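## Task

Make the calendar's front face (the one showing the month name, turned toward the robot) read 06, with both digits the right way up. At the end both cubes must rest flat in the tray on their own, not held there by the robot. Then release everything and move the grippers away.

## Robot and tools

Robot: two arms, left_arm and right_arm, each with a two-finger parallel gripper. The arm names are labels only and do not match sides of a camera image. Joint ranges (rad, base to gripper): waist -2.744 to 2.744, shoulder -1.784 to 1.784, upper arm roll -2.901 to 2.901, elbow -3.042 to -0.152, forearm roll -2.807 to 2.807, wrist pitch 0.544 to 4.517, wrist roll -3.016 to 3.016. Load limits (N m): waist 20, shoulder 20, upper arm roll 18, elbow 18, forearm roll 12, wrist pitch 12, wrist roll 12; a held object's weight adds to the load. Reaching a load limit triggers a TORQUE FAULT: that arm halts for 10 s and drops the remainder of the call. Long holding heats motors; a MOTOR HOT line warns, and an OVER-TEMPERATURE FAULT brakes the arm until it cools.

Frames: result poses are in a single scene frame with origin on the table top midway between the arms, +z up, +x out across the table, left_arm on the +y side. Positions in metres, orientation as quaternion wxyz. Printed hand positions can be off, more so at long reach. Each gripper has its own axes: fingers point along its +z, and they open and close along its y. end_effector_position is the spot between the pads when shut; closed fingertips reach about 33 mm past it, fully open ones about 9 mm. Closing pushes the tips roughly 24 mm further out, so keep that clearance above surfaces.

The row: every motion command is one flat list of 18 numbers, each in [-1, 1], covering both arms even if one is idle. Order: left dx, dy, dz, rx, ry, rz, left gripper position, force_limit, speed, then the same nine for the right arm. dx..rz are an offset, not a pose: they are expressed in that gripper's own axes and measured from the gripper pose shown in the latest result that shows it (before any such result in the scene, and for the second or later call in one reply, from where the robot is when the action begins). 1.0 equals 0.6 m of translation or 180 degrees; rx, ry, rz form one rotation vector. All zeros therefore drive an arm back to that reference pose; it is not a pause. To keep an arm still, send the offset back to where it should be, and resend its last three gripper numbers, since a 0 there is itself a command.

Gripper numbers: position +1 is fully open (140 mm), about -0.8 is pads touching, -1 closes until blocked. force_limit on parts up to 40 mm wide: about 14 N at -1, 60 N at 0, 107 N at +1. speed: about 30 mm/s at -1, 140 at 0, 250 at +1. object_status: 0 moving, 1 blocked while opening, 2 blocked while closing (a grip), 3 reached the target or pads met (a thin item might still be held). Confirm a grip by reading 2. Fingers that stopped stay put until the position number changes by 0.01 or more, or the object yields. To squeeze harder while status is 2, raise force_limit and toggle position between -1 and -0.98. position_measured is in counts: 3 fully open, 230 pads met, not linear in mm.

Tools:
execute_actions: argument actions is a list of at most one item. Empty list: just report state. {"rows": [...], "steps": n}: 1 to 15 rows of 18 numbers, n up to 15 control steps of 1/30 s (default 15); each row lasts one step, the last row repeats, and every row is an offset from the same reference pose, not from the prior row. {"steps": n} with no rows: a wait of up to 300 steps counted from the last result. Optional pictures (boolean).
move: target is one 18-number row as above; speed in m/s from 0.002 to 0.5 (default 0.25), rotation capped at twice that in rad/s. Grippers follow straight paths, finishing together, lasting 0.5 to 10 s (cut off at 10 s). They turn the short way, do not avoid obstacles or each other, may lag, drift, or overshoot speed near full reach. Finger numbers are applied at the start. The result adds a move: line with the ending (done, off_target, moving, held, fault), limits that acted (paced = pose clipped; held = some steps blocked, after which the arm may jump quickly), and each gripper's distance from its target.
wait: seconds from 0 to 10; nothing new is sent.
zoom_image: camera is cam_left_wrist or cam_right_wrist (each 504x504); region [x0, y0, x1, y1] in pixels from the top-left, at most 504 by 504.
finished_scene: scene number; ends the current scene for good and reports success.

Motion limits: each control step the commanded pose is clipped to 70 mm and 16 degrees from the measured pose; inverse kinematics favours position over orientation. After an action ends an arm only continues to its last clipped pose, so far targets need follow-up commands; the Hand target line shows what each arm is heading for. The simulation keeps running between calls. "pose unreachable" means the clearance check altered or blocked that arm's command; HELD marks steps where a row was partly or wholly withheld. External joint torques estimate outside push plus friction, error and held weight.

Cautions: parts may get brief random tugs or pushes. Nothing may leave the table. Avoid arm-to-arm contact, slams, hard presses (pressing further past contact or moving faster hits harder), drops and slips. Finish with cubes flat and released and the grippers clear.

Each tool is called after "Call:" as name(argument=value, ...), one argument or row to a line, values as JSON.

## Session

Call:
execute_actions(
  actions=[],
)

Scene clock: 0.00 s of 7600.00 s.
left_arm: end_effector_position=(+0.5181, +0.2206, +0.3398) position_measured=3 object_status=3 end_effector_quat_wxyz=(+0.352, +0.906, -0.223, -0.076) | right_arm: end_effector_position=(+0.4334, -0.1225, +0.3782) position_measured=3 object_status=3 end_effector_quat_wxyz=(-0.331, +0.864, -0.299, +0.232)
Joint positions: left_arm=[-0.169  0.149  0.054 -1.703 -0.657  1.49  -1.013] | right_arm=[ 0.628 -0.78  -0.069 -2.758  0.415  2.76  -0.872]
Joint velocities: left_arm=[ 0.001 -0.     0.001 -0.001 -0.    -0.    -0.   ] | right_arm=[-0.001  0.001 -0.001 -0.003  0.001  0.     0.   ]
Joint torques (N m, as the joint torque sensors report them, + toward a larger angle): no reading
External joint torques (N m, as the arm's controller estimates them; a push from outside toward a larger angle lowers the number): no reading
Hand target (left_arm): +0.518, +0.221, +0.340; +0.352, +0.906, -0.223, -0.076
Hand target (right_arm): +0.433, -0.122, +0.378; -0.331, +0.864, -0.299, +0.232

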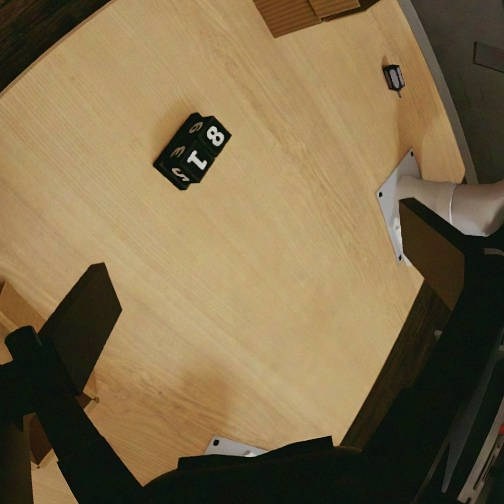

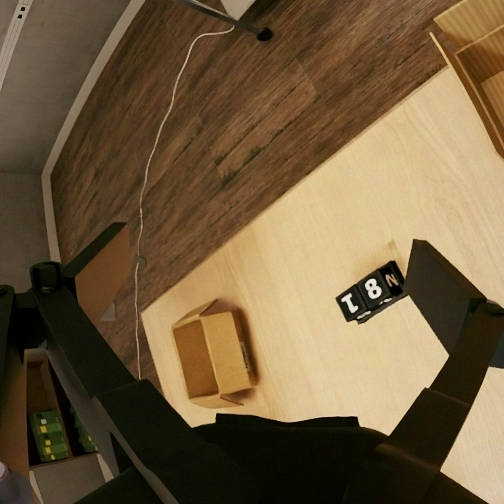

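Call:
zoom_image(
  camera="cam_left_wrist",
  region=[130, 90, 250, 210],
)

Call:
zoom_image(
  camera="cam_right_wrist",
  region=[310, 230, 430, 350],
)

Region (130, 90, 250, 210) of cam_left_wrist's 504x504 image, scaled by 4.200, with more detail than that image has.

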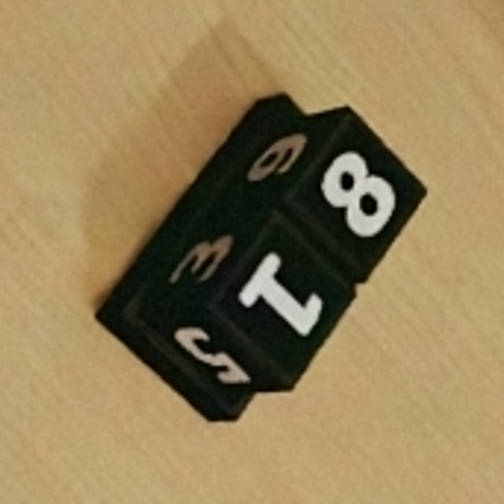

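Region (310, 230, 430, 350) of cam_right_wrist's 504x504 image, scaled by 4.200, with more detail than that image has.

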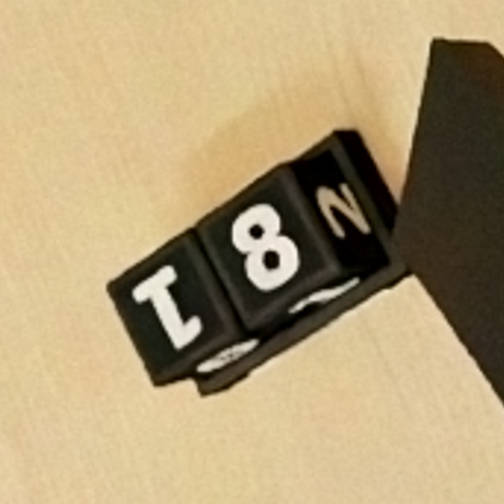

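Call:
move(
  target=[-0.157,0.24,0.19,0.2315,0.05,-0.1467,1,0,0,0.057,0.345,-0.23,-0.221,-0.155,-0.199,1,0,0],
)

Scene clock: 31.93 s of 7600.00 s.
left_arm: end_effector_position=(+0.3513, +0.1064, +0.3430) position_measured=3 object_status=3 end_effector_quat_wxyz=(-0.005, +1.000, -0.004, +0.003) | right_arm: end_effector_position=(+0.2994, -0.3266, +0.3296) position_measured=3 object_status=3 end_effector_quat_wxyz=(-0.005, +1.000, -0.002, -0.002)
Joint positions: left_arm=[-0.091 -0.403 -0.647 -2.079 -0.231  1.746 -2.102] | right_arm=[ 0.627 -0.759 -0.327 -2.43  -0.214  1.694 -1.356]
Joint velocities: left_arm=[ 0.004  0.001 -0.002  0.002 -0.    -0.004 -0.029] | right_arm=[-0.     0.    -0.    -0.001  0.001 -0.001 -0.013]
Joint torques (N m, as the joint torque sensors report them, + toward a larger angle): left_arm=[  1.18 -13.71   5.99  23.85   0.38   2.19  -0.28] | right_arm=[ 1.24 -5.52  4.15 24.79  0.1   1.94 -0.09]
External joint torques (N m, as the arm's controller estimates them; a push from outside toward a larger angle lowers the number): left_arm=[ 1.08 -1.29 -1.17  0.27 -0.53 -0.31 -0.28] | right_arm=[ 1.25 -0.34 -1.25  1.23 -0.79 -0.57 -0.09]
Hand target (left_arm): +0.351, +0.106, +0.344; -0.005, +1.000, +0.003, +0.003
Hand target (right_arm): +0.299, -0.328, +0.330; -0.003, +1.000, +0.002, -0.003
Off the commanded pose (left_arm): 0.009 m, 1 deg.
Off the commanded pose (right_arm): 0.004 m, 1 deg.
After step 90, 25.87 s passed at rest.
move: off_target (left_arm, right_arm)

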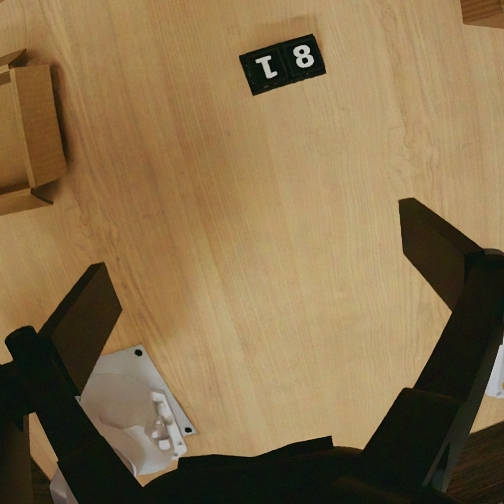

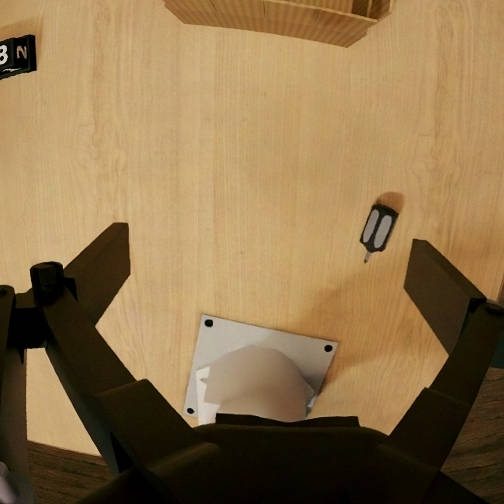

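Call:
move(
  target=[0.2,0.06,0.15,0,0,0,1,0,0,0,0,0,0,0,0,1,0,0],
)

Scene clock: 37.13 s of 7600.00 s.
left_arm: end_effector_position=(+0.4696, +0.0687, +0.2550) position_measured=3 object_status=3 end_effector_quat_wxyz=(-0.006, +1.000, -0.013, +0.002) | right_arm: end_effector_position=(+0.2993, -0.3266, +0.3297) position_measured=3 object_status=3 end_effector_quat_wxyz=(-0.005, +1.000, -0.000, -0.002)
Joint positions: left_arm=[-0.048  0.095 -0.749 -1.886  0.083  1.95  -2.254] | right_arm=[ 0.627 -0.759 -0.327 -2.43  -0.214  1.694 -1.36 ]
Joint velocities: left_arm=[ 0.001  0.001  0.001  0.001  0.005  0.    -0.037] | right_arm=[-0.001  0.    -0.001 -0.     0.     0.001 -0.001]
Joint torques (N m, as the joint torque sensors report them, + toward a larger angle): left_arm=[ -0.61 -26.1   -1.14  24.36   1.58   2.81  -0.32] | right_arm=[ 0.19 -5.33  5.9  23.67  1.19  2.56  0.31]
External joint torques (N m, as the arm's controller estimates them; a push from outside toward a larger angle lowers the number): left_arm=[-0.67  1.41  0.84  0.01  0.72  0.32 -0.32] | right_arm=[ 0.2  -0.07  0.48  0.07  0.31  0.04  0.31]
Hand target (left_arm): +0.471, +0.068, +0.255; -0.006, +1.000, -0.005, +0.003
Hand target (right_arm): +0.299, -0.327, +0.330; -0.005, +1.000, -0.002, -0.002
Off the commanded pose (left_arm): 0.003 m, 1 deg.
Off the commanded pose (right_arm): 0.000 m, 0 deg.
After step 90, 0.83 s passed at rest.
move: done

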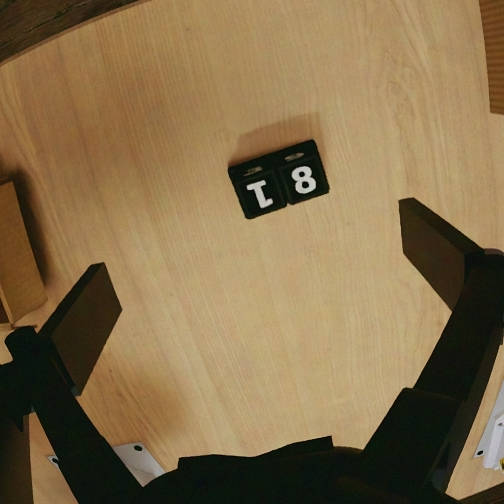

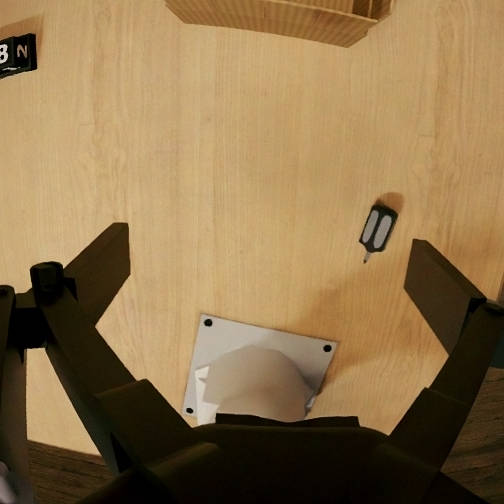

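Call:
move(
  target=[-0.28,0.06,0.16,0,-0.2,0,1,0,0,0,0,0,0,0,0,1,0,0],
)

Scene clock: 51.07 s of 7600.00 s.
left_arm: end_effector_position=(+0.3032, +0.0394, +0.1588) position_measured=3 object_status=3 end_effector_quat_wxyz=(-0.012, +0.952, -0.015, -0.305) | right_arm: end_effector_position=(+0.2993, -0.3266, +0.3297) position_measured=3 object_status=3 end_effector_quat_wxyz=(-0.005, +1.000, -0.000, -0.002)
Joint positions: left_arm=[-0.106  0.417 -0.781 -1.862 -0.115  1.689 -2.292] | right_arm=[ 0.627 -0.759 -0.327 -2.43  -0.214  1.694 -1.36 ]
Joint velocities: left_arm=[-0.001 -0.001 -0.     0.001 -0.005 -0.009 -0.008] | right_arm=[ 0.    -0.    -0.001 -0.    -0.     0.    -0.   ]
Joint torques (N m, as the joint torque sensors report them, + toward a larger angle): left_arm=[ -1.4  -33.18  -8.45  20.55  -0.74   0.66  -0.46] | right_arm=[ 0.94 -5.62  5.46 24.08  1.06  2.54  0.17]
External joint torques (N m, as the arm's controller estimates them; a push from outside toward a larger angle lowers the number): left_arm=[-1.44  0.62  0.32 -0.46 -0.67 -0.31 -0.44] | right_arm=[ 0.93 -0.4   0.05  0.49  0.18  0.02  0.17]
Hand target (left_arm): +0.301, +0.039, +0.159; -0.013, +0.952, -0.012, -0.307
Hand target (right_arm): +0.299, -0.327, +0.330; -0.005, +1.000, -0.000, -0.002
Off the commanded pose (left_arm): 0.003 m, 1 deg.
Off the commanded pose (right_arm): 0.000 m, 0 deg.
After step 90, 9.20 s passed at rest.
move: done

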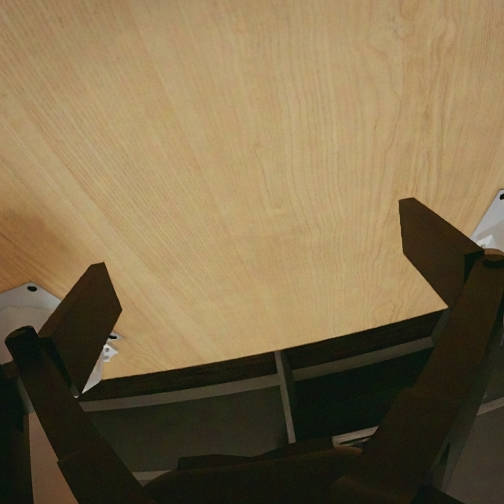

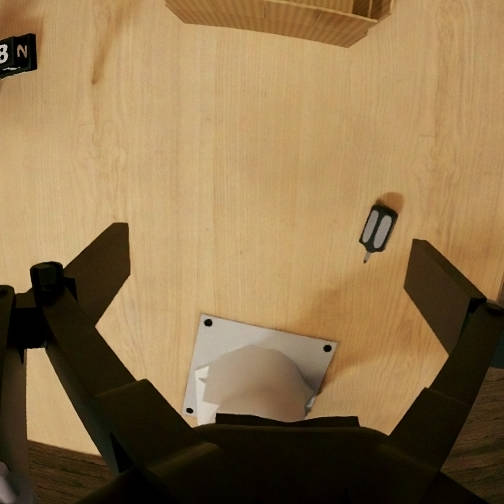

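Wrong sign.

Call:
move(
  target=[0,0,0,0,0.4,0,1,0,0,0,0,0,0,0,0,1,0,0],
)

Scene clock: 57.03 s of 7600.00 s.
left_arm: end_effector_position=(+0.3100, +0.0448, +0.1566) position_measured=3 object_status=3 end_effector_quat_wxyz=(-0.001, +0.949, -0.016, +0.316) | right_arm: end_effector_position=(+0.2993, -0.3266, +0.3297) position_measured=3 object_status=3 end_effector_quat_wxyz=(-0.005, +1.000, -0.000, -0.002)
Joint positions: left_arm=[-0.087 -0.735 -1.296 -2.743 -0.244  2.732 -2.588] | right_arm=[ 0.627 -0.759 -0.327 -2.43  -0.214  1.694 -1.36 ]
Joint velocities: left_arm=[ 0.003 -0.005 -0.004 -0.    -0.016  0.004 -0.012] | right_arm=[-0.    -0.001  0.001  0.002 -0.     0.     0.002]
Joint torques (N m, as the joint torque sensors report them, + toward a larger angle): left_arm=[ 1.26  2.64 14.71 13.91 -0.87  3.08 -0.3 ] | right_arm=[ 0.63 -5.54  5.47 23.83  1.07  2.51  0.15]
External joint torques (N m, as the arm's controller estimates them; a push from outside toward a larger angle lowers the number): left_arm=[ 1.21 -1.6  -0.28 -1.36 -0.71  0.39 -0.31] | right_arm=[ 0.65 -0.24  0.04  0.13  0.19 -0.03  0.15]
Hand target (left_arm): +0.311, +0.045, +0.157; +0.001, +0.948, -0.010, +0.317
Hand target (right_arm): +0.299, -0.327, +0.330; -0.005, +1.000, -0.000, -0.002
Off the commanded pose (left_arm): 0.009 m, 1 deg.
Off the commanded pose (right_arm): 0.000 m, 0 deg.
move: off_target (left_arm)

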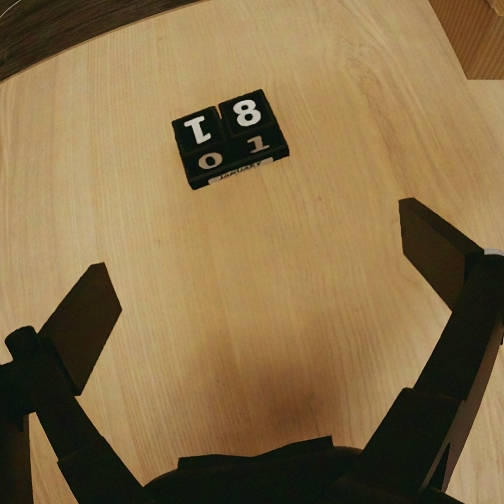

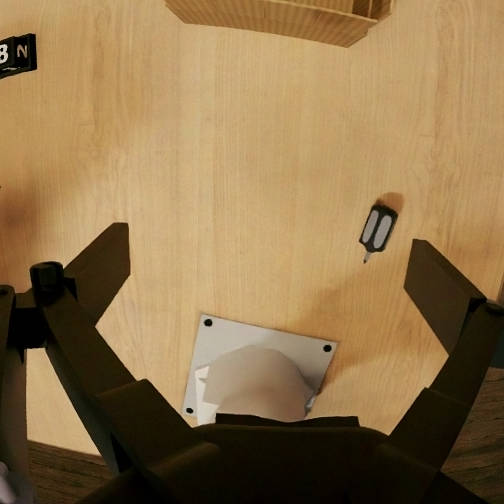

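Call:
zoom_image(
  camera="cam_left_wrist",
  region=[165, 80, 295, 200],
)

Call:
move(
  target=[0.3,0.03,0.1,0,-0.205,0,1,0,0,0,0,0,0,0,0,1,0,0],
)

Call:
zoom_image(
  camera="cam_left_wrist",
  region=[150, 60, 400, 310],
)

Region (165, 80, 295, 200) of cam_left_wrist's 504x504 image, scaled by 3.877, with more detail than that image has; it fills the top 465 rows of this view, and the rest is white.

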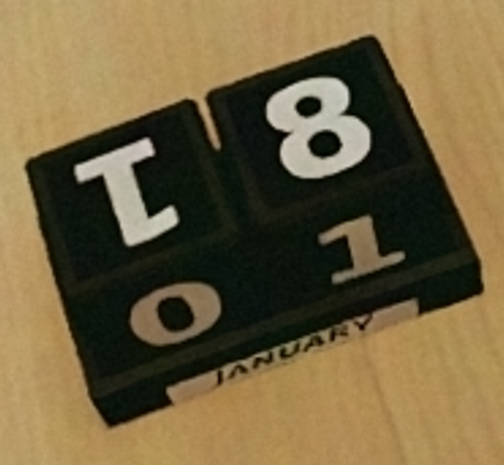

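Scene clock: 63.30 s of 7600.00 s.
left_arm: end_effector_position=(+0.4818, +0.0110, +0.2161) position_measured=3 object_status=3 end_effector_quat_wxyz=(-0.008, +1.000, -0.025, -0.003) | right_arm: end_effector_position=(+0.2993, -0.3266, +0.3297) position_measured=3 object_status=3 end_effector_quat_wxyz=(-0.005, +1.000, -0.000, -0.002)
Joint positions: left_arm=[ 0.038  0.413 -1.008 -1.74   0.379  1.927 -2.476] | right_arm=[ 0.627 -0.759 -0.327 -2.43  -0.214  1.694 -1.36 ]
Joint velocities: left_arm=[-0.004  0.001  0.003  0.001 -0.    -0.01  -0.002] | right_arm=[ 0.     0.     0.001  0.     0.002  0.    -0.001]
Joint torques (N m, as the joint torque sensors report them, + toward a larger angle): left_arm=[ -0.22 -30.95  -9.54  22.68   0.85   2.1   -0.27] | right_arm=[ 0.81 -5.52  5.46 24.09  1.03  2.54  0.15]
External joint torques (N m, as the arm's controller estimates them; a push from outside toward a larger angle lowers the number): left_arm=[-0.2   0.35  1.23 -0.24  0.   -0.36 -0.27] | right_arm=[ 0.78 -0.29 -0.01  0.45  0.14  0.    0.15]
Hand target (left_arm): +0.482, +0.012, +0.216; -0.010, +1.000, -0.022, -0.004
Hand target (right_arm): +0.299, -0.327, +0.330; -0.005, +1.000, -0.000, -0.002
Off the commanded pose (left_arm): 0.012 m, 1 deg.
Off the commanded pose (right_arm): 0.000 m, 0 deg.
After step 90, 1.07 s passed at rest.
move: off_target (left_arm)

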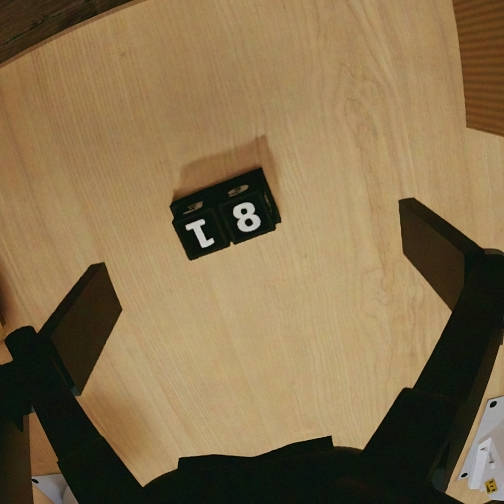

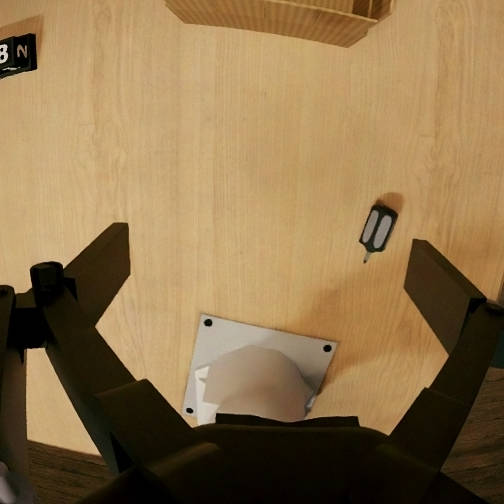

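Region (150, 60, 400, 310) of cam_left_wrist's 504x504 image, scaled by 2.016, with more detail than that image has.

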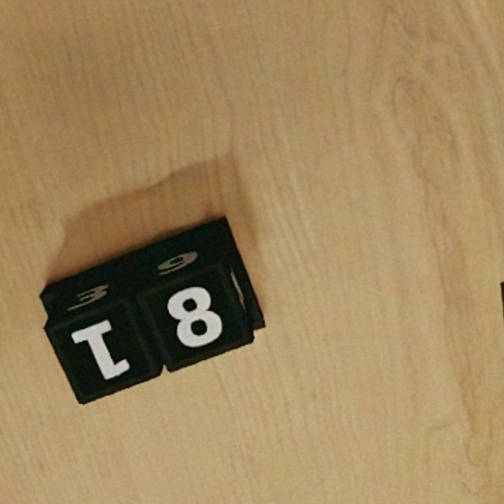

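Call:
move(
  target=[-0.085,-0.035,0.09,0,0,0.49,1,0,0,0,0,0,0,0,0,1,0,0],
)

Scene clock: 81.13 s of 7600.00 s.
left_arm: end_effector_position=(+0.4307, +0.0341, +0.1613) position_measured=3 object_status=3 end_effector_quat_wxyz=(+0.006, -0.703, +0.711, +0.008) | right_arm: end_effector_position=(+0.2993, -0.3266, +0.3297) position_measured=3 object_status=3 end_effector_quat_wxyz=(-0.005, +1.000, -0.000, -0.002)
Joint positions: left_arm=[ 0.423  0.853 -1.546 -1.98   0.903  1.834 -1.32 ] | right_arm=[ 0.627 -0.759 -0.327 -2.43  -0.214  1.694 -1.36 ]
Joint velocities: left_arm=[-0.001  0.     0.    -0.001  0.001 -0.003  0.027] | right_arm=[-0.001  0.001 -0.002 -0.     0.001  0.001 -0.001]
Joint torques (N m, as the joint torque sensors report them, + toward a larger angle): left_arm=[  0.82 -23.62 -24.37  15.33   1.5    2.13   0.14] | right_arm=[ 0.6  -5.56  5.11 23.87  1.07  2.51  0.15]
External joint torques (N m, as the arm's controller estimates them; a push from outside toward a larger angle lowers the number): left_arm=[ 0.89  0.78 -0.17 -0.62  0.67 -0.36  0.14] | right_arm=[ 0.66 -0.28 -0.24  0.23  0.2  -0.01  0.15]
Hand target (left_arm): +0.431, +0.035, +0.162; -0.007, +0.698, -0.716, -0.008
Hand target (right_arm): +0.299, -0.327, +0.330; -0.005, +1.000, -0.000, -0.002
Off the commanded pose (left_arm): 0.002 m, 0 deg.
Off the commanded pose (right_arm): 0.000 m, 0 deg.
After step 90, 10.90 s passed at rest.
move: done

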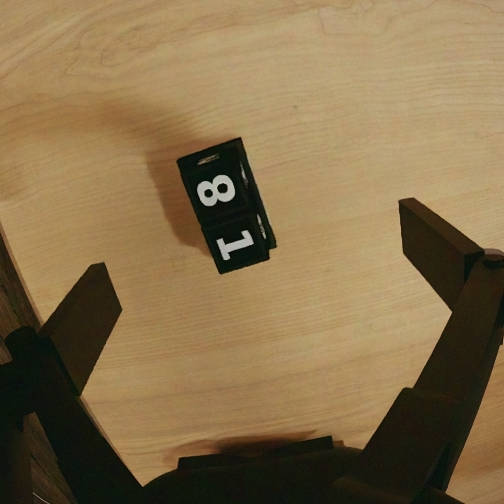

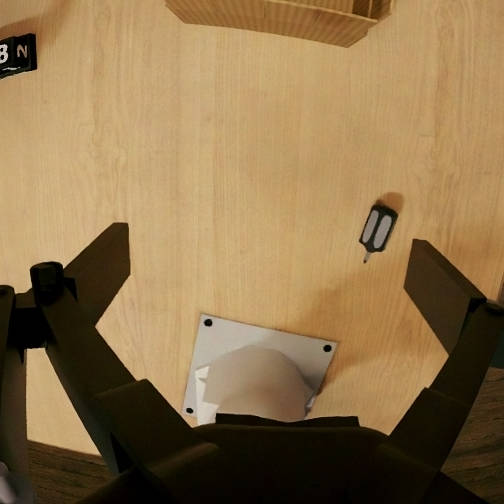

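Call:
move(
  target=[-0.02,-0.05,0.1,0,0,0,0.3,0,0,0,0,0,0,0,0,1,0,0],
)

Scene clock: 89.47 s of 7600.00 s.
left_arm: end_effector_position=(+0.4595, +0.0475, +0.1018) position_measured=91 object_status=3 end_effector_quat_wxyz=(+0.005, -0.706, +0.708, +0.010) | right_arm: end_effector_position=(+0.2993, -0.3266, +0.3297) position_measured=3 object_status=3 end_effector_quat_wxyz=(-0.005, +1.000, -0.000, -0.002)
Joint positions: left_arm=[ 0.384  0.92  -1.416 -1.971  0.995  1.904 -1.306] | right_arm=[ 0.627 -0.759 -0.327 -2.43  -0.214  1.694 -1.36 ]
Joint velocities: left_arm=[ 0.001  0.003 -0.     0.001  0.008  0.005  0.001] | right_arm=[-0.001 -0.     0.003 -0.    -0.    -0.001 -0.   ]
Joint torques (N m, as the joint torque sensors report them, + toward a larger angle): left_arm=[ -0.77 -28.24 -24.33  14.68   1.47   2.77   0.22] | right_arm=[ 0.83 -5.68  5.38 23.88  1.06  2.52  0.17]
External joint torques (N m, as the arm's controller estimates them; a push from outside toward a larger angle lowers the number): left_arm=[-0.8  -0.01  0.82  0.32  0.68  0.31  0.22] | right_arm=[ 0.8  -0.44 -0.12  0.27  0.18  0.    0.17]
Hand target (left_arm): +0.461, +0.046, +0.102; -0.005, +0.703, -0.711, -0.008
Hand target (right_arm): +0.299, -0.327, +0.330; -0.005, +1.000, -0.000, -0.002
Off the commanded pose (left_arm): 0.001 m, 0 deg.
Off the commanded pose (right_arm): 0.000 m, 0 deg.
After step 90, 4.40 s passed at rest.
move: done

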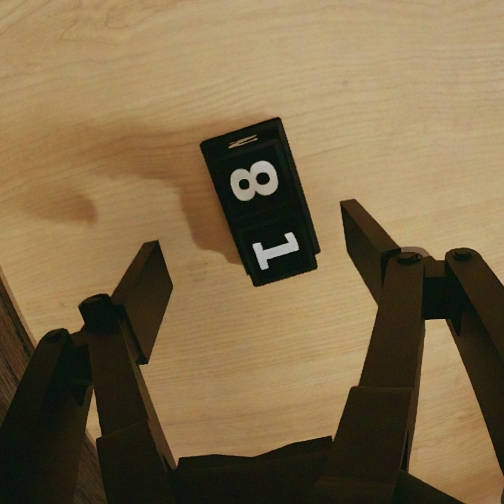

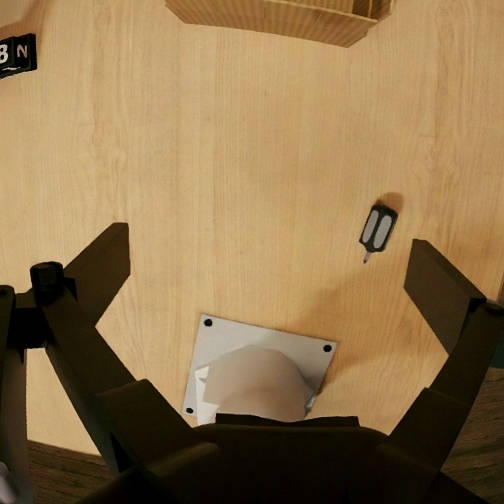

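Call:
move(
  target=[0.03,0,0.05,0,0,-0.015,0.3,0,0,0,0,0,0,0,0,1,0,0],
)

Scene clock: 99.73 s of 7600.00 s.
left_arm: end_effector_position=(+0.4580, +0.0308, +0.0718) position_measured=91 object_status=3 end_effector_quat_wxyz=(+0.005, -0.718, +0.696, +0.012) | right_arm: end_effector_position=(+0.2993, -0.3266, +0.3297) position_measured=3 object_status=3 end_effector_quat_wxyz=(-0.005, +1.000, -0.000, -0.002)
Joint positions: left_arm=[ 0.299  0.942 -1.334 -1.944  1.019  1.947 -1.363] | right_arm=[ 0.627 -0.759 -0.327 -2.43  -0.214  1.694 -1.36 ]
Joint velocities: left_arm=[-0.001 -0.004  0.002  0.003  0.001  0.011 -0.025] | right_arm=[ 0.002  0.001 -0.     0.001  0.001  0.001  0.   ]
Joint torques (N m, as the joint torque sensors report them, + toward a larger angle): left_arm=[ -0.91 -31.01 -23.68  14.22   1.28   2.89  -0.3 ] | right_arm=[ 0.59 -5.58  5.34 23.82  1.04  2.52  0.15]
External joint torques (N m, as the arm's controller estimates them; a push from outside toward a larger angle lowers the number): left_arm=[-0.92 -0.31  1.72  0.16  0.48  0.4  -0.3 ] | right_arm=[ 0.55 -0.41 -0.09  0.24  0.16  0.    0.15]
Hand target (left_arm): +0.459, +0.030, +0.072; -0.005, +0.722, -0.692, -0.010
Hand target (right_arm): +0.299, -0.327, +0.330; -0.005, +1.000, -0.000, -0.002
Off the commanded pose (left_arm): 0.001 m, 1 deg.
Off the commanded pose (right_arm): 0.000 m, 0 deg.
After step 90, 6.37 s passed at rest.
move: done

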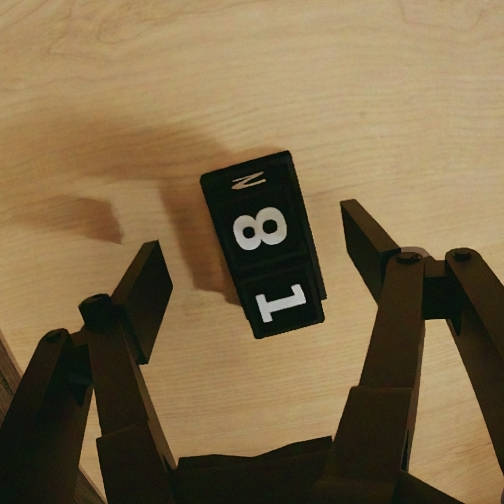

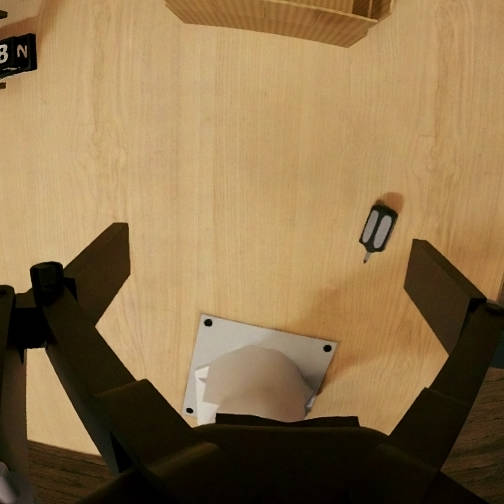

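Call:
move(
  target=[0.006,0.006,0.025,0,0,0,0.1,0,0,0,0,0,0,0,0,1,0,0],
  speed=0.05,
)

Call:
zoom_image(
  camera="cam_left_wrist",
  region=[130, 120, 390, 380],
)

Scene clock: 108.80 s of 7600.00 s.
left_arm: end_effector_position=(+0.4547, +0.0284, +0.0579) position_measured=117 object_status=3 end_effector_quat_wxyz=(+0.004, -0.716, +0.698, +0.013) | right_arm: end_effector_position=(+0.2993, -0.3266, +0.3297) position_measured=3 object_status=3 end_effector_quat_wxyz=(-0.005, +1.000, -0.000, -0.002)
Joint positions: left_arm=[ 0.281  0.954 -1.308 -1.949  1.035  1.967 -1.373] | right_arm=[ 0.627 -0.759 -0.327 -2.43  -0.214  1.694 -1.36 ]
Joint velocities: left_arm=[-0.001 -0.001  0.004  0.001  0.001  0.011 -0.003] | right_arm=[-0.002  0.    -0.001 -0.001 -0.001  0.    -0.   ]
Joint torques (N m, as the joint torque sensors report them, + toward a larger angle): left_arm=[ -1.03 -30.47 -24.15  12.14   1.37   2.86  -0.32] | right_arm=[ 0.59 -5.78  5.37 23.58  1.02  2.52  0.14]
External joint torques (N m, as the arm's controller estimates them; a push from outside toward a larger angle lowers the number): left_arm=[-1.12  0.7   1.18 -1.6   0.59  0.4  -0.32] | right_arm=[ 0.67 -0.53  0.04 -0.05  0.15  0.    0.14]
Hand target (left_arm): +0.454, +0.027, +0.057; -0.004, +0.718, -0.696, -0.012
Hand target (right_arm): +0.299, -0.327, +0.330; -0.005, +1.000, -0.000, -0.002
Off the commanded pose (left_arm): 0.002 m, 0 deg.
Off the commanded pose (right_arm): 0.000 m, 0 deg.
After step 90, 5.33 s passed at rest.
move: done

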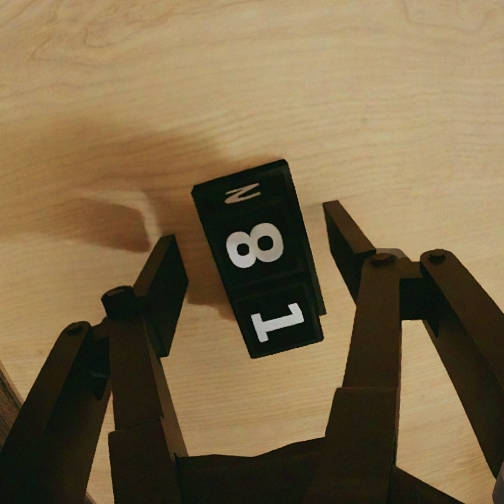

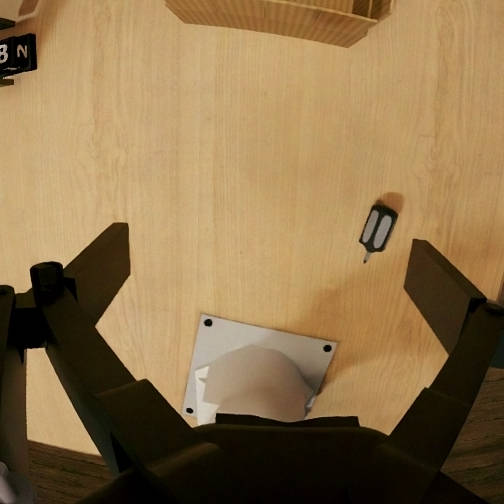

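Region (130, 120, 390, 380) of cam_left_wrist's 504x504 image, scaled by 1.938, with more detail than that image has.

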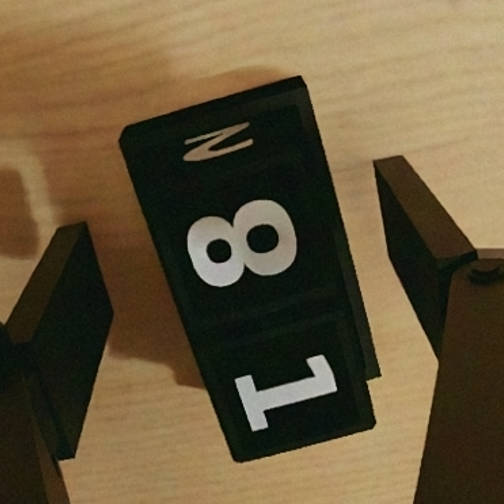

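Call:
move(
  target=[0,0,0.005,0,0,0,-1,-0.5,-0.5,0,0,0,0,0,0,1,0,0],
  speed=0.05,
)

Call:
move(
  target=[0,0,-0.03,0,0,0,-1,-0.5,-0.5,0,0,0,0,0,0,1,0,0],
  speed=0.03,
)

Scene clock: 116.77 s of 7600.00 s.
left_arm: end_effector_position=(+0.4552, +0.0283, +0.0572) position_measured=172 object_status=2 end_effector_quat_wxyz=(+0.004, -0.717, +0.697, +0.013) | right_arm: end_effector_position=(+0.2993, -0.3266, +0.3297) position_measured=3 object_status=3 end_effector_quat_wxyz=(-0.005, +1.000, -0.000, -0.002)
Joint positions: left_arm=[ 0.28   0.954 -1.306 -1.949  1.036  1.969 -1.374] | right_arm=[ 0.627 -0.759 -0.327 -2.43  -0.214  1.694 -1.36 ]
Joint velocities: left_arm=[-0.001  0.001 -0.001 -0.     0.001 -0.001  0.001] | right_arm=[-0.001 -0.001  0.001 -0.    -0.002 -0.001 -0.   ]
Joint torques (N m, as the joint torque sensors report them, + toward a larger angle): left_arm=[ -0.95 -29.51 -22.41  12.42   1.56   2.86  -0.09] | right_arm=[ 0.72 -5.46  5.55 23.77  1.05  2.53  0.16]
External joint torques (N m, as the arm's controller estimates them; a push from outside toward a larger angle lowers the number): left_arm=[-0.82  1.62  2.91 -1.14  0.78  0.4  -0.09] | right_arm=[ 0.68 -0.25  0.08  0.2   0.17  0.01  0.16]
Hand target (left_arm): +0.455, +0.028, +0.055; -0.004, +0.716, -0.698, -0.013
Hand target (right_arm): +0.299, -0.327, +0.330; -0.005, +1.000, -0.000, -0.002
Off the commanded pose (left_arm): 0.002 m, 0 deg.
Off the commanded pose (right_arm): 0.000 m, 0 deg.
After step 90, 4.27 s passed at rest.
move: done

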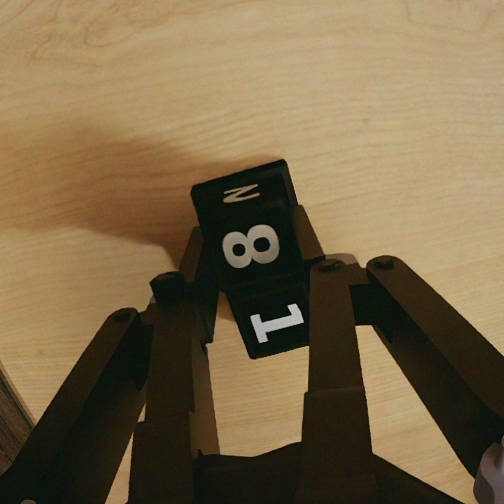

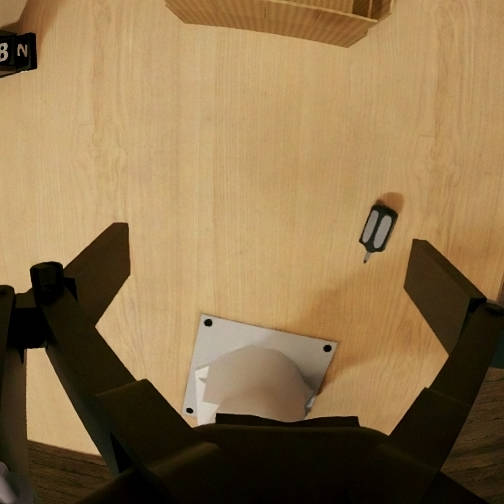

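Scene clock: 117.63 s of 7600.00 s.
left_arm: end_effector_position=(+0.4549, +0.0270, +0.0739) position_measured=172 object_status=2 end_effector_quat_wxyz=(+0.005, -0.718, +0.696, +0.012) | right_arm: end_effector_position=(+0.2993, -0.3266, +0.3297) position_measured=3 object_status=3 end_effector_quat_wxyz=(-0.005, +1.000, -0.000, -0.002)
Joint positions: left_arm=[ 0.293  0.94  -1.338 -1.944  1.016  1.945 -1.371] | right_arm=[ 0.627 -0.759 -0.327 -2.43  -0.214  1.694 -1.36 ]
Joint velocities: left_arm=[ 0.003  0.    -0.002  0.    -0.001 -0.013  0.004] | right_arm=[ 0.    -0.001  0.     0.001  0.001  0.     0.002]
Joint torques (N m, as the joint torque sensors report them, + toward a larger angle): left_arm=[  0.77 -30.86 -25.49  14.18   0.18   2.12   0.17] | right_arm=[ 0.63 -5.42  5.26 23.85  1.06  2.5   0.11]
External joint torques (N m, as the arm's controller estimates them; a push from outside toward a larger angle lowers the number): left_arm=[ 0.58 -0.36 -0.39  0.08 -0.62 -0.33  0.17] | right_arm=[ 0.62 -0.13 -0.18  0.2   0.18 -0.02  0.11]
Hand target (left_arm): +0.455, +0.028, +0.075; -0.005, +0.717, -0.697, -0.013
Hand target (right_arm): +0.299, -0.327, +0.330; -0.005, +1.000, -0.000, -0.002
Off the commanded pose (left_arm): 0.002 m, 0 deg.
Off the commanded pose (right_arm): 0.000 m, 0 deg.
move: done

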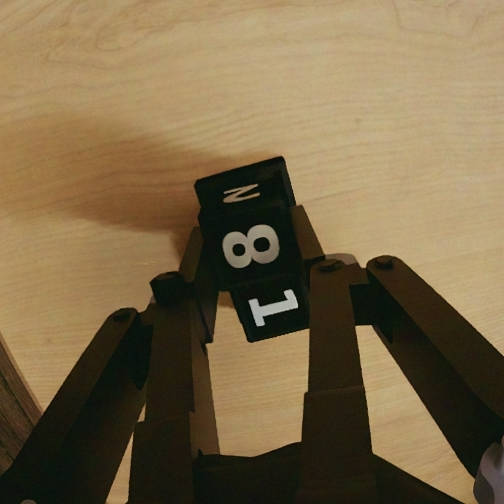

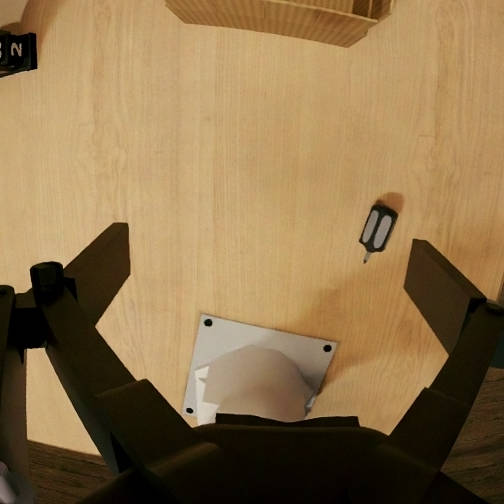

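Call:
move(
  target=[0,0,-0.07,0,0,0,-1,-0.5,-0.5,0,0,0,0,0,0,1,0,0],
  speed=0.1,
)

Call:
move(
  target=[0,0,0,0,0,0.5,-1,-0.5,-0.5,0,0,0,0,0,0,1,0,0],
  speed=0.4,
)

Call:
move(
  target=[0,0,0,0,0,0.5,-1,-0.5,-0.5,0,0,0,0,0,0,1,0,0],
  speed=0.4,
)

Scene clock: 126.87 s of 7600.00 s.
left_arm: end_effector_position=(+0.4551, +0.0258, +0.1145) position_measured=172 object_status=2 end_effector_quat_wxyz=(-0.005, +0.720, -0.694, -0.011) | right_arm: end_effector_position=(+0.2993, -0.3266, +0.3297) position_measured=3 object_status=3 end_effector_quat_wxyz=(-0.005, +1.000, -0.000, -0.002)
Joint positions: left_arm=[ 0.322  0.905 -1.41  -1.921  0.964  1.884 -1.355] | right_arm=[ 0.627 -0.759 -0.327 -2.43  -0.214  1.694 -1.36 ]
Joint velocities: left_arm=[ 0.     0.    -0.     0.001  0.    -0.012  0.006] | right_arm=[ 0.    -0.001  0.    -0.001  0.     0.001  0.   ]
Joint torques (N m, as the joint torque sensors report them, + toward a larger angle): left_arm=[  1.09 -28.81 -25.84  14.94   0.17   2.11   0.08] | right_arm=[ 0.67 -5.44  5.39 23.82  1.07  2.53  0.18]
External joint torques (N m, as the arm's controller estimates them; a push from outside toward a larger angle lowers the number): left_arm=[ 1.23  0.32 -0.85  0.11 -0.63 -0.35  0.08] | right_arm=[ 0.66 -0.16 -0.05  0.18  0.19  0.01  0.18]
Hand target (left_arm): +0.455, +0.027, +0.115; -0.005, +0.718, -0.696, -0.012
Hand target (right_arm): +0.299, -0.327, +0.330; -0.005, +1.000, -0.000, -0.002
Off the commanded pose (left_arm): 0.001 m, 0 deg.
Off the commanded pose (right_arm): 0.000 m, 0 deg.
After step 90, 5.30 s passed at rest.
move: done

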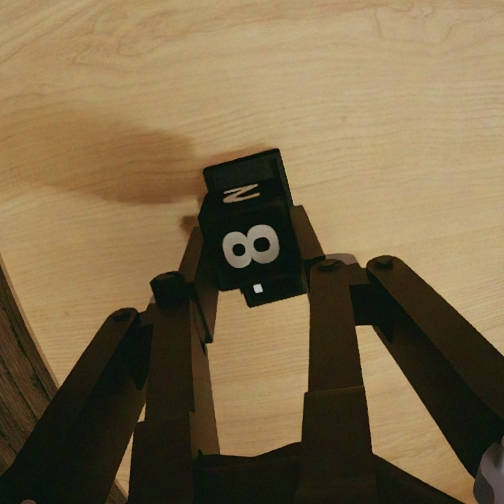

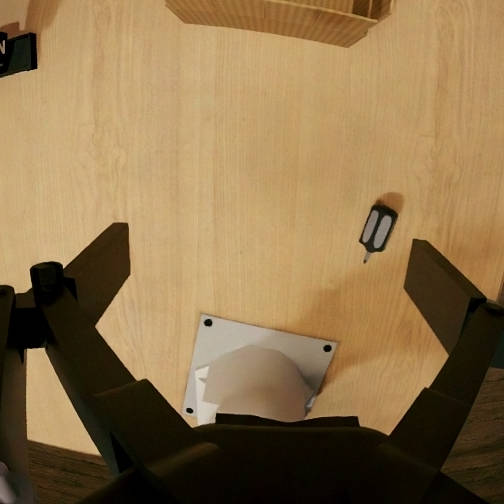

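Scene clock: 129.97 s of 7600.00 s.
left_arm: end_effector_position=(+0.4551, +0.0250, +0.1154) position_measured=172 object_status=2 end_effector_quat_wxyz=(-0.002, -0.024, +1.000, +0.010) | right_arm: end_effector_position=(+0.2993, -0.3266, +0.3297) position_measured=3 object_status=3 end_effector_quat_wxyz=(-0.005, +1.000, -0.000, -0.002)
Joint positions: left_arm=[ 0.341  1.251 -1.609 -1.896  1.253  1.616  0.091] | right_arm=[ 0.627 -0.759 -0.327 -2.43  -0.214  1.694 -1.36 ]
Joint velocities: left_arm=[-0.     0.001  0.001 -0.    -0.001 -0.     0.03 ] | right_arm=[-0.001  0.001  0.    -0.001  0.    -0.001  0.001]
Joint torques (N m, as the joint torque sensors report them, + toward a larger angle): left_arm=[ -0.79 -30.85 -30.24   8.52   1.11   2.12   0.23] | right_arm=[ 0.78 -5.39  5.57 23.87  1.04  2.5   0.16]
External joint torques (N m, as the arm's controller estimates them; a push from outside toward a larger angle lowers the number): left_arm=[-0.8   0.4   0.21  0.78  0.33 -0.32  0.23] | right_arm=[ 0.79 -0.19  0.18  0.33  0.16 -0.02  0.16]
Hand target (left_arm): +0.455, +0.025, +0.116; -0.002, -0.017, +1.000, +0.011
Hand target (right_arm): +0.299, -0.327, +0.330; -0.005, +1.000, -0.000, -0.002
Off the commanded pose (left_arm): 0.001 m, 1 deg.
Off the commanded pose (right_arm): 0.000 m, 0 deg.
move: done

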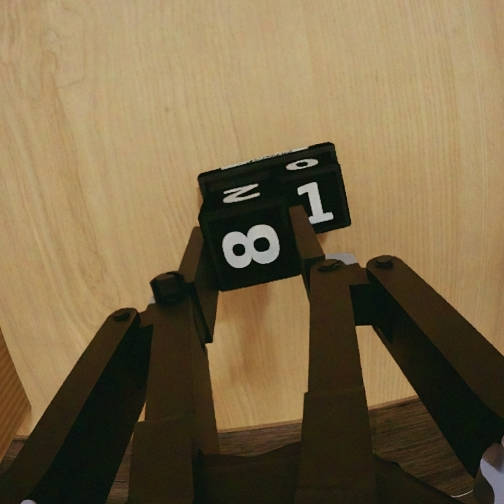

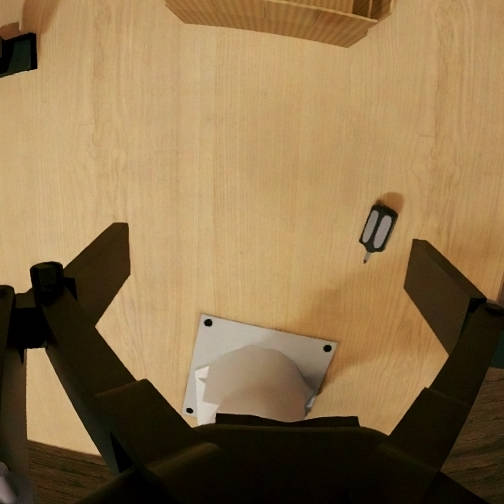

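Scene clock: 133.10 s of 7600.00 s.
left_arm: end_effector_position=(+0.4558, +0.0248, +0.1158) position_measured=172 object_status=2 end_effector_quat_wxyz=(-0.007, +0.685, +0.729, +0.006) | right_arm: end_effector_position=(+0.2993, -0.3266, +0.3297) position_measured=3 object_status=3 end_effector_quat_wxyz=(-0.005, +1.000, -0.000, -0.002)
Joint positions: left_arm=[ 0.324  1.43  -1.709 -1.889  1.394  1.466  1.616] | right_arm=[ 0.627 -0.759 -0.327 -2.43  -0.214  1.694 -1.36 ]
Joint velocities: left_arm=[ 0.001  0.001 -0.001  0.001  0.001 -0.001  0.029] | right_arm=[ 0.002  0.    -0.     0.     0.001 -0.     0.002]
Joint torques (N m, as the joint torque sensors report them, + toward a larger angle): left_arm=[ -0.81 -32.27 -31.18   3.86   0.55   2.08   0.17] | right_arm=[ 0.85 -5.57  5.13 23.94  1.05  2.51  0.17]
External joint torques (N m, as the arm's controller estimates them; a push from outside toward a larger angle lowers the number): left_arm=[-0.99  0.18  0.29  0.2  -0.27 -0.28  0.17] | right_arm=[ 0.82 -0.34 -0.3   0.32  0.16 -0.01  0.17]
Hand target (left_arm): +0.456, +0.024, +0.116; -0.007, +0.690, +0.724, +0.006
Hand target (right_arm): +0.299, -0.327, +0.330; -0.005, +1.000, -0.000, -0.002
Off the commanded pose (left_arm): 0.001 m, 1 deg.
Off the commanded pose (right_arm): 0.000 m, 0 deg.
move: done; limits=paced

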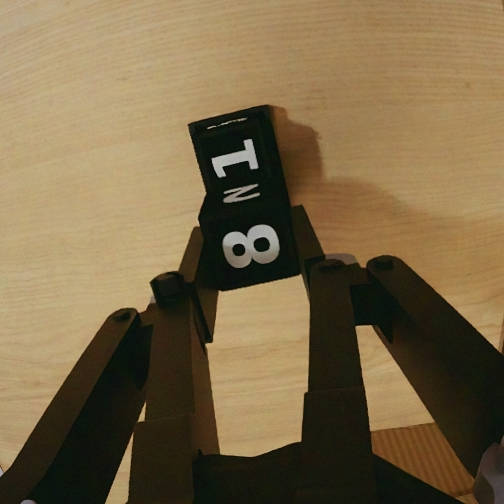

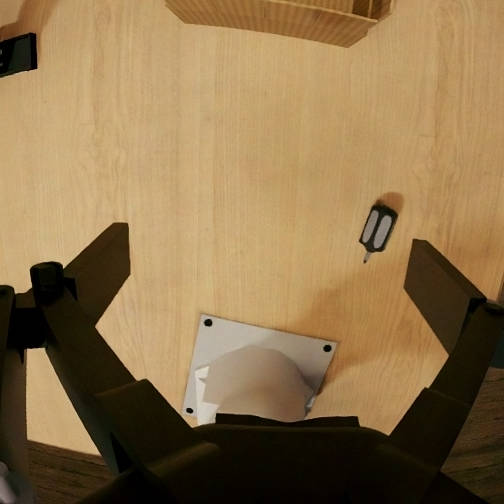

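Call:
move(
  target=[-0.01,0,0.022,0,0,0.011,-1,-0.5,-0.5,0,0,0,0,0,0,1,0,0],
  speed=0.05,
)

Call:
zoom_image(
  camera="cam_left_wrist",
  region=[150, 80, 350, 300],
)

Scene clock: 145.20 s of 7600.00 s.
left_arm: end_effector_position=(+0.4552, +0.0203, +0.1032) position_measured=172 object_status=2 end_effector_quat_wxyz=(-0.009, +0.694, +0.720, +0.007) | right_arm: end_effector_position=(+0.2993, -0.3266, +0.3297) position_measured=3 object_status=3 end_effector_quat_wxyz=(-0.005, +1.000, -0.000, -0.002)
Joint positions: left_arm=[ 0.311  1.442 -1.689 -1.884  1.411  1.478  1.637] | right_arm=[ 0.627 -0.759 -0.327 -2.43  -0.214  1.694 -1.36 ]
Joint velocities: left_arm=[ 0.     0.001 -0.     0.004  0.007  0.004  0.014] | right_arm=[-0.     0.     0.001 -0.001  0.002 -0.    -0.   ]
Joint torques (N m, as the joint torque sensors report them, + toward a larger angle): left_arm=[ -0.7  -31.42 -29.97   3.73   1.45   2.77   0.11] | right_arm=[ 0.67 -5.45  5.32 23.98  1.05  2.51  0.14]
External joint torques (N m, as the arm's controller estimates them; a push from outside toward a larger angle lowers the number): left_arm=[-0.75  1.38  1.64  0.49  0.63  0.41  0.11] | right_arm=[ 0.61 -0.17 -0.19  0.36  0.16 -0.02  0.14]
Hand target (left_arm): +0.456, +0.019, +0.103; -0.007, +0.697, +0.717, +0.006
Hand target (right_arm): +0.299, -0.327, +0.330; -0.005, +1.000, -0.000, -0.002
Off the commanded pose (left_arm): 0.002 m, 1 deg.
Off the commanded pose (right_arm): 0.000 m, 0 deg.
After step 90, 8.37 s passed at rest.
move: done

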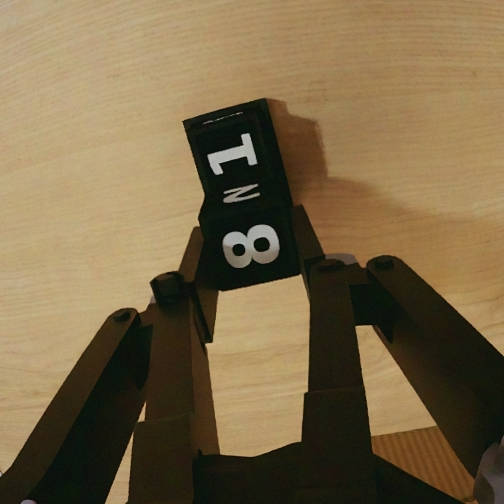

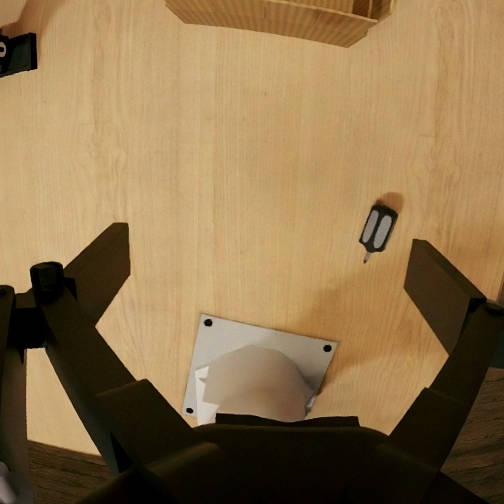

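Region (150, 80, 350, 300) of cam_left_wrist's 504x504 image, scaled by 2.291, with more detail than that image has; it fills the left 458 columns of this view, and the rest is white.

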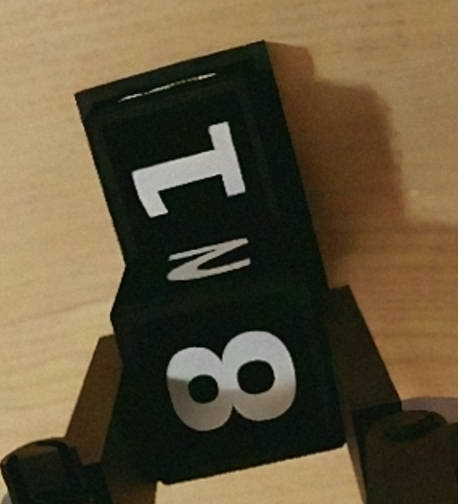

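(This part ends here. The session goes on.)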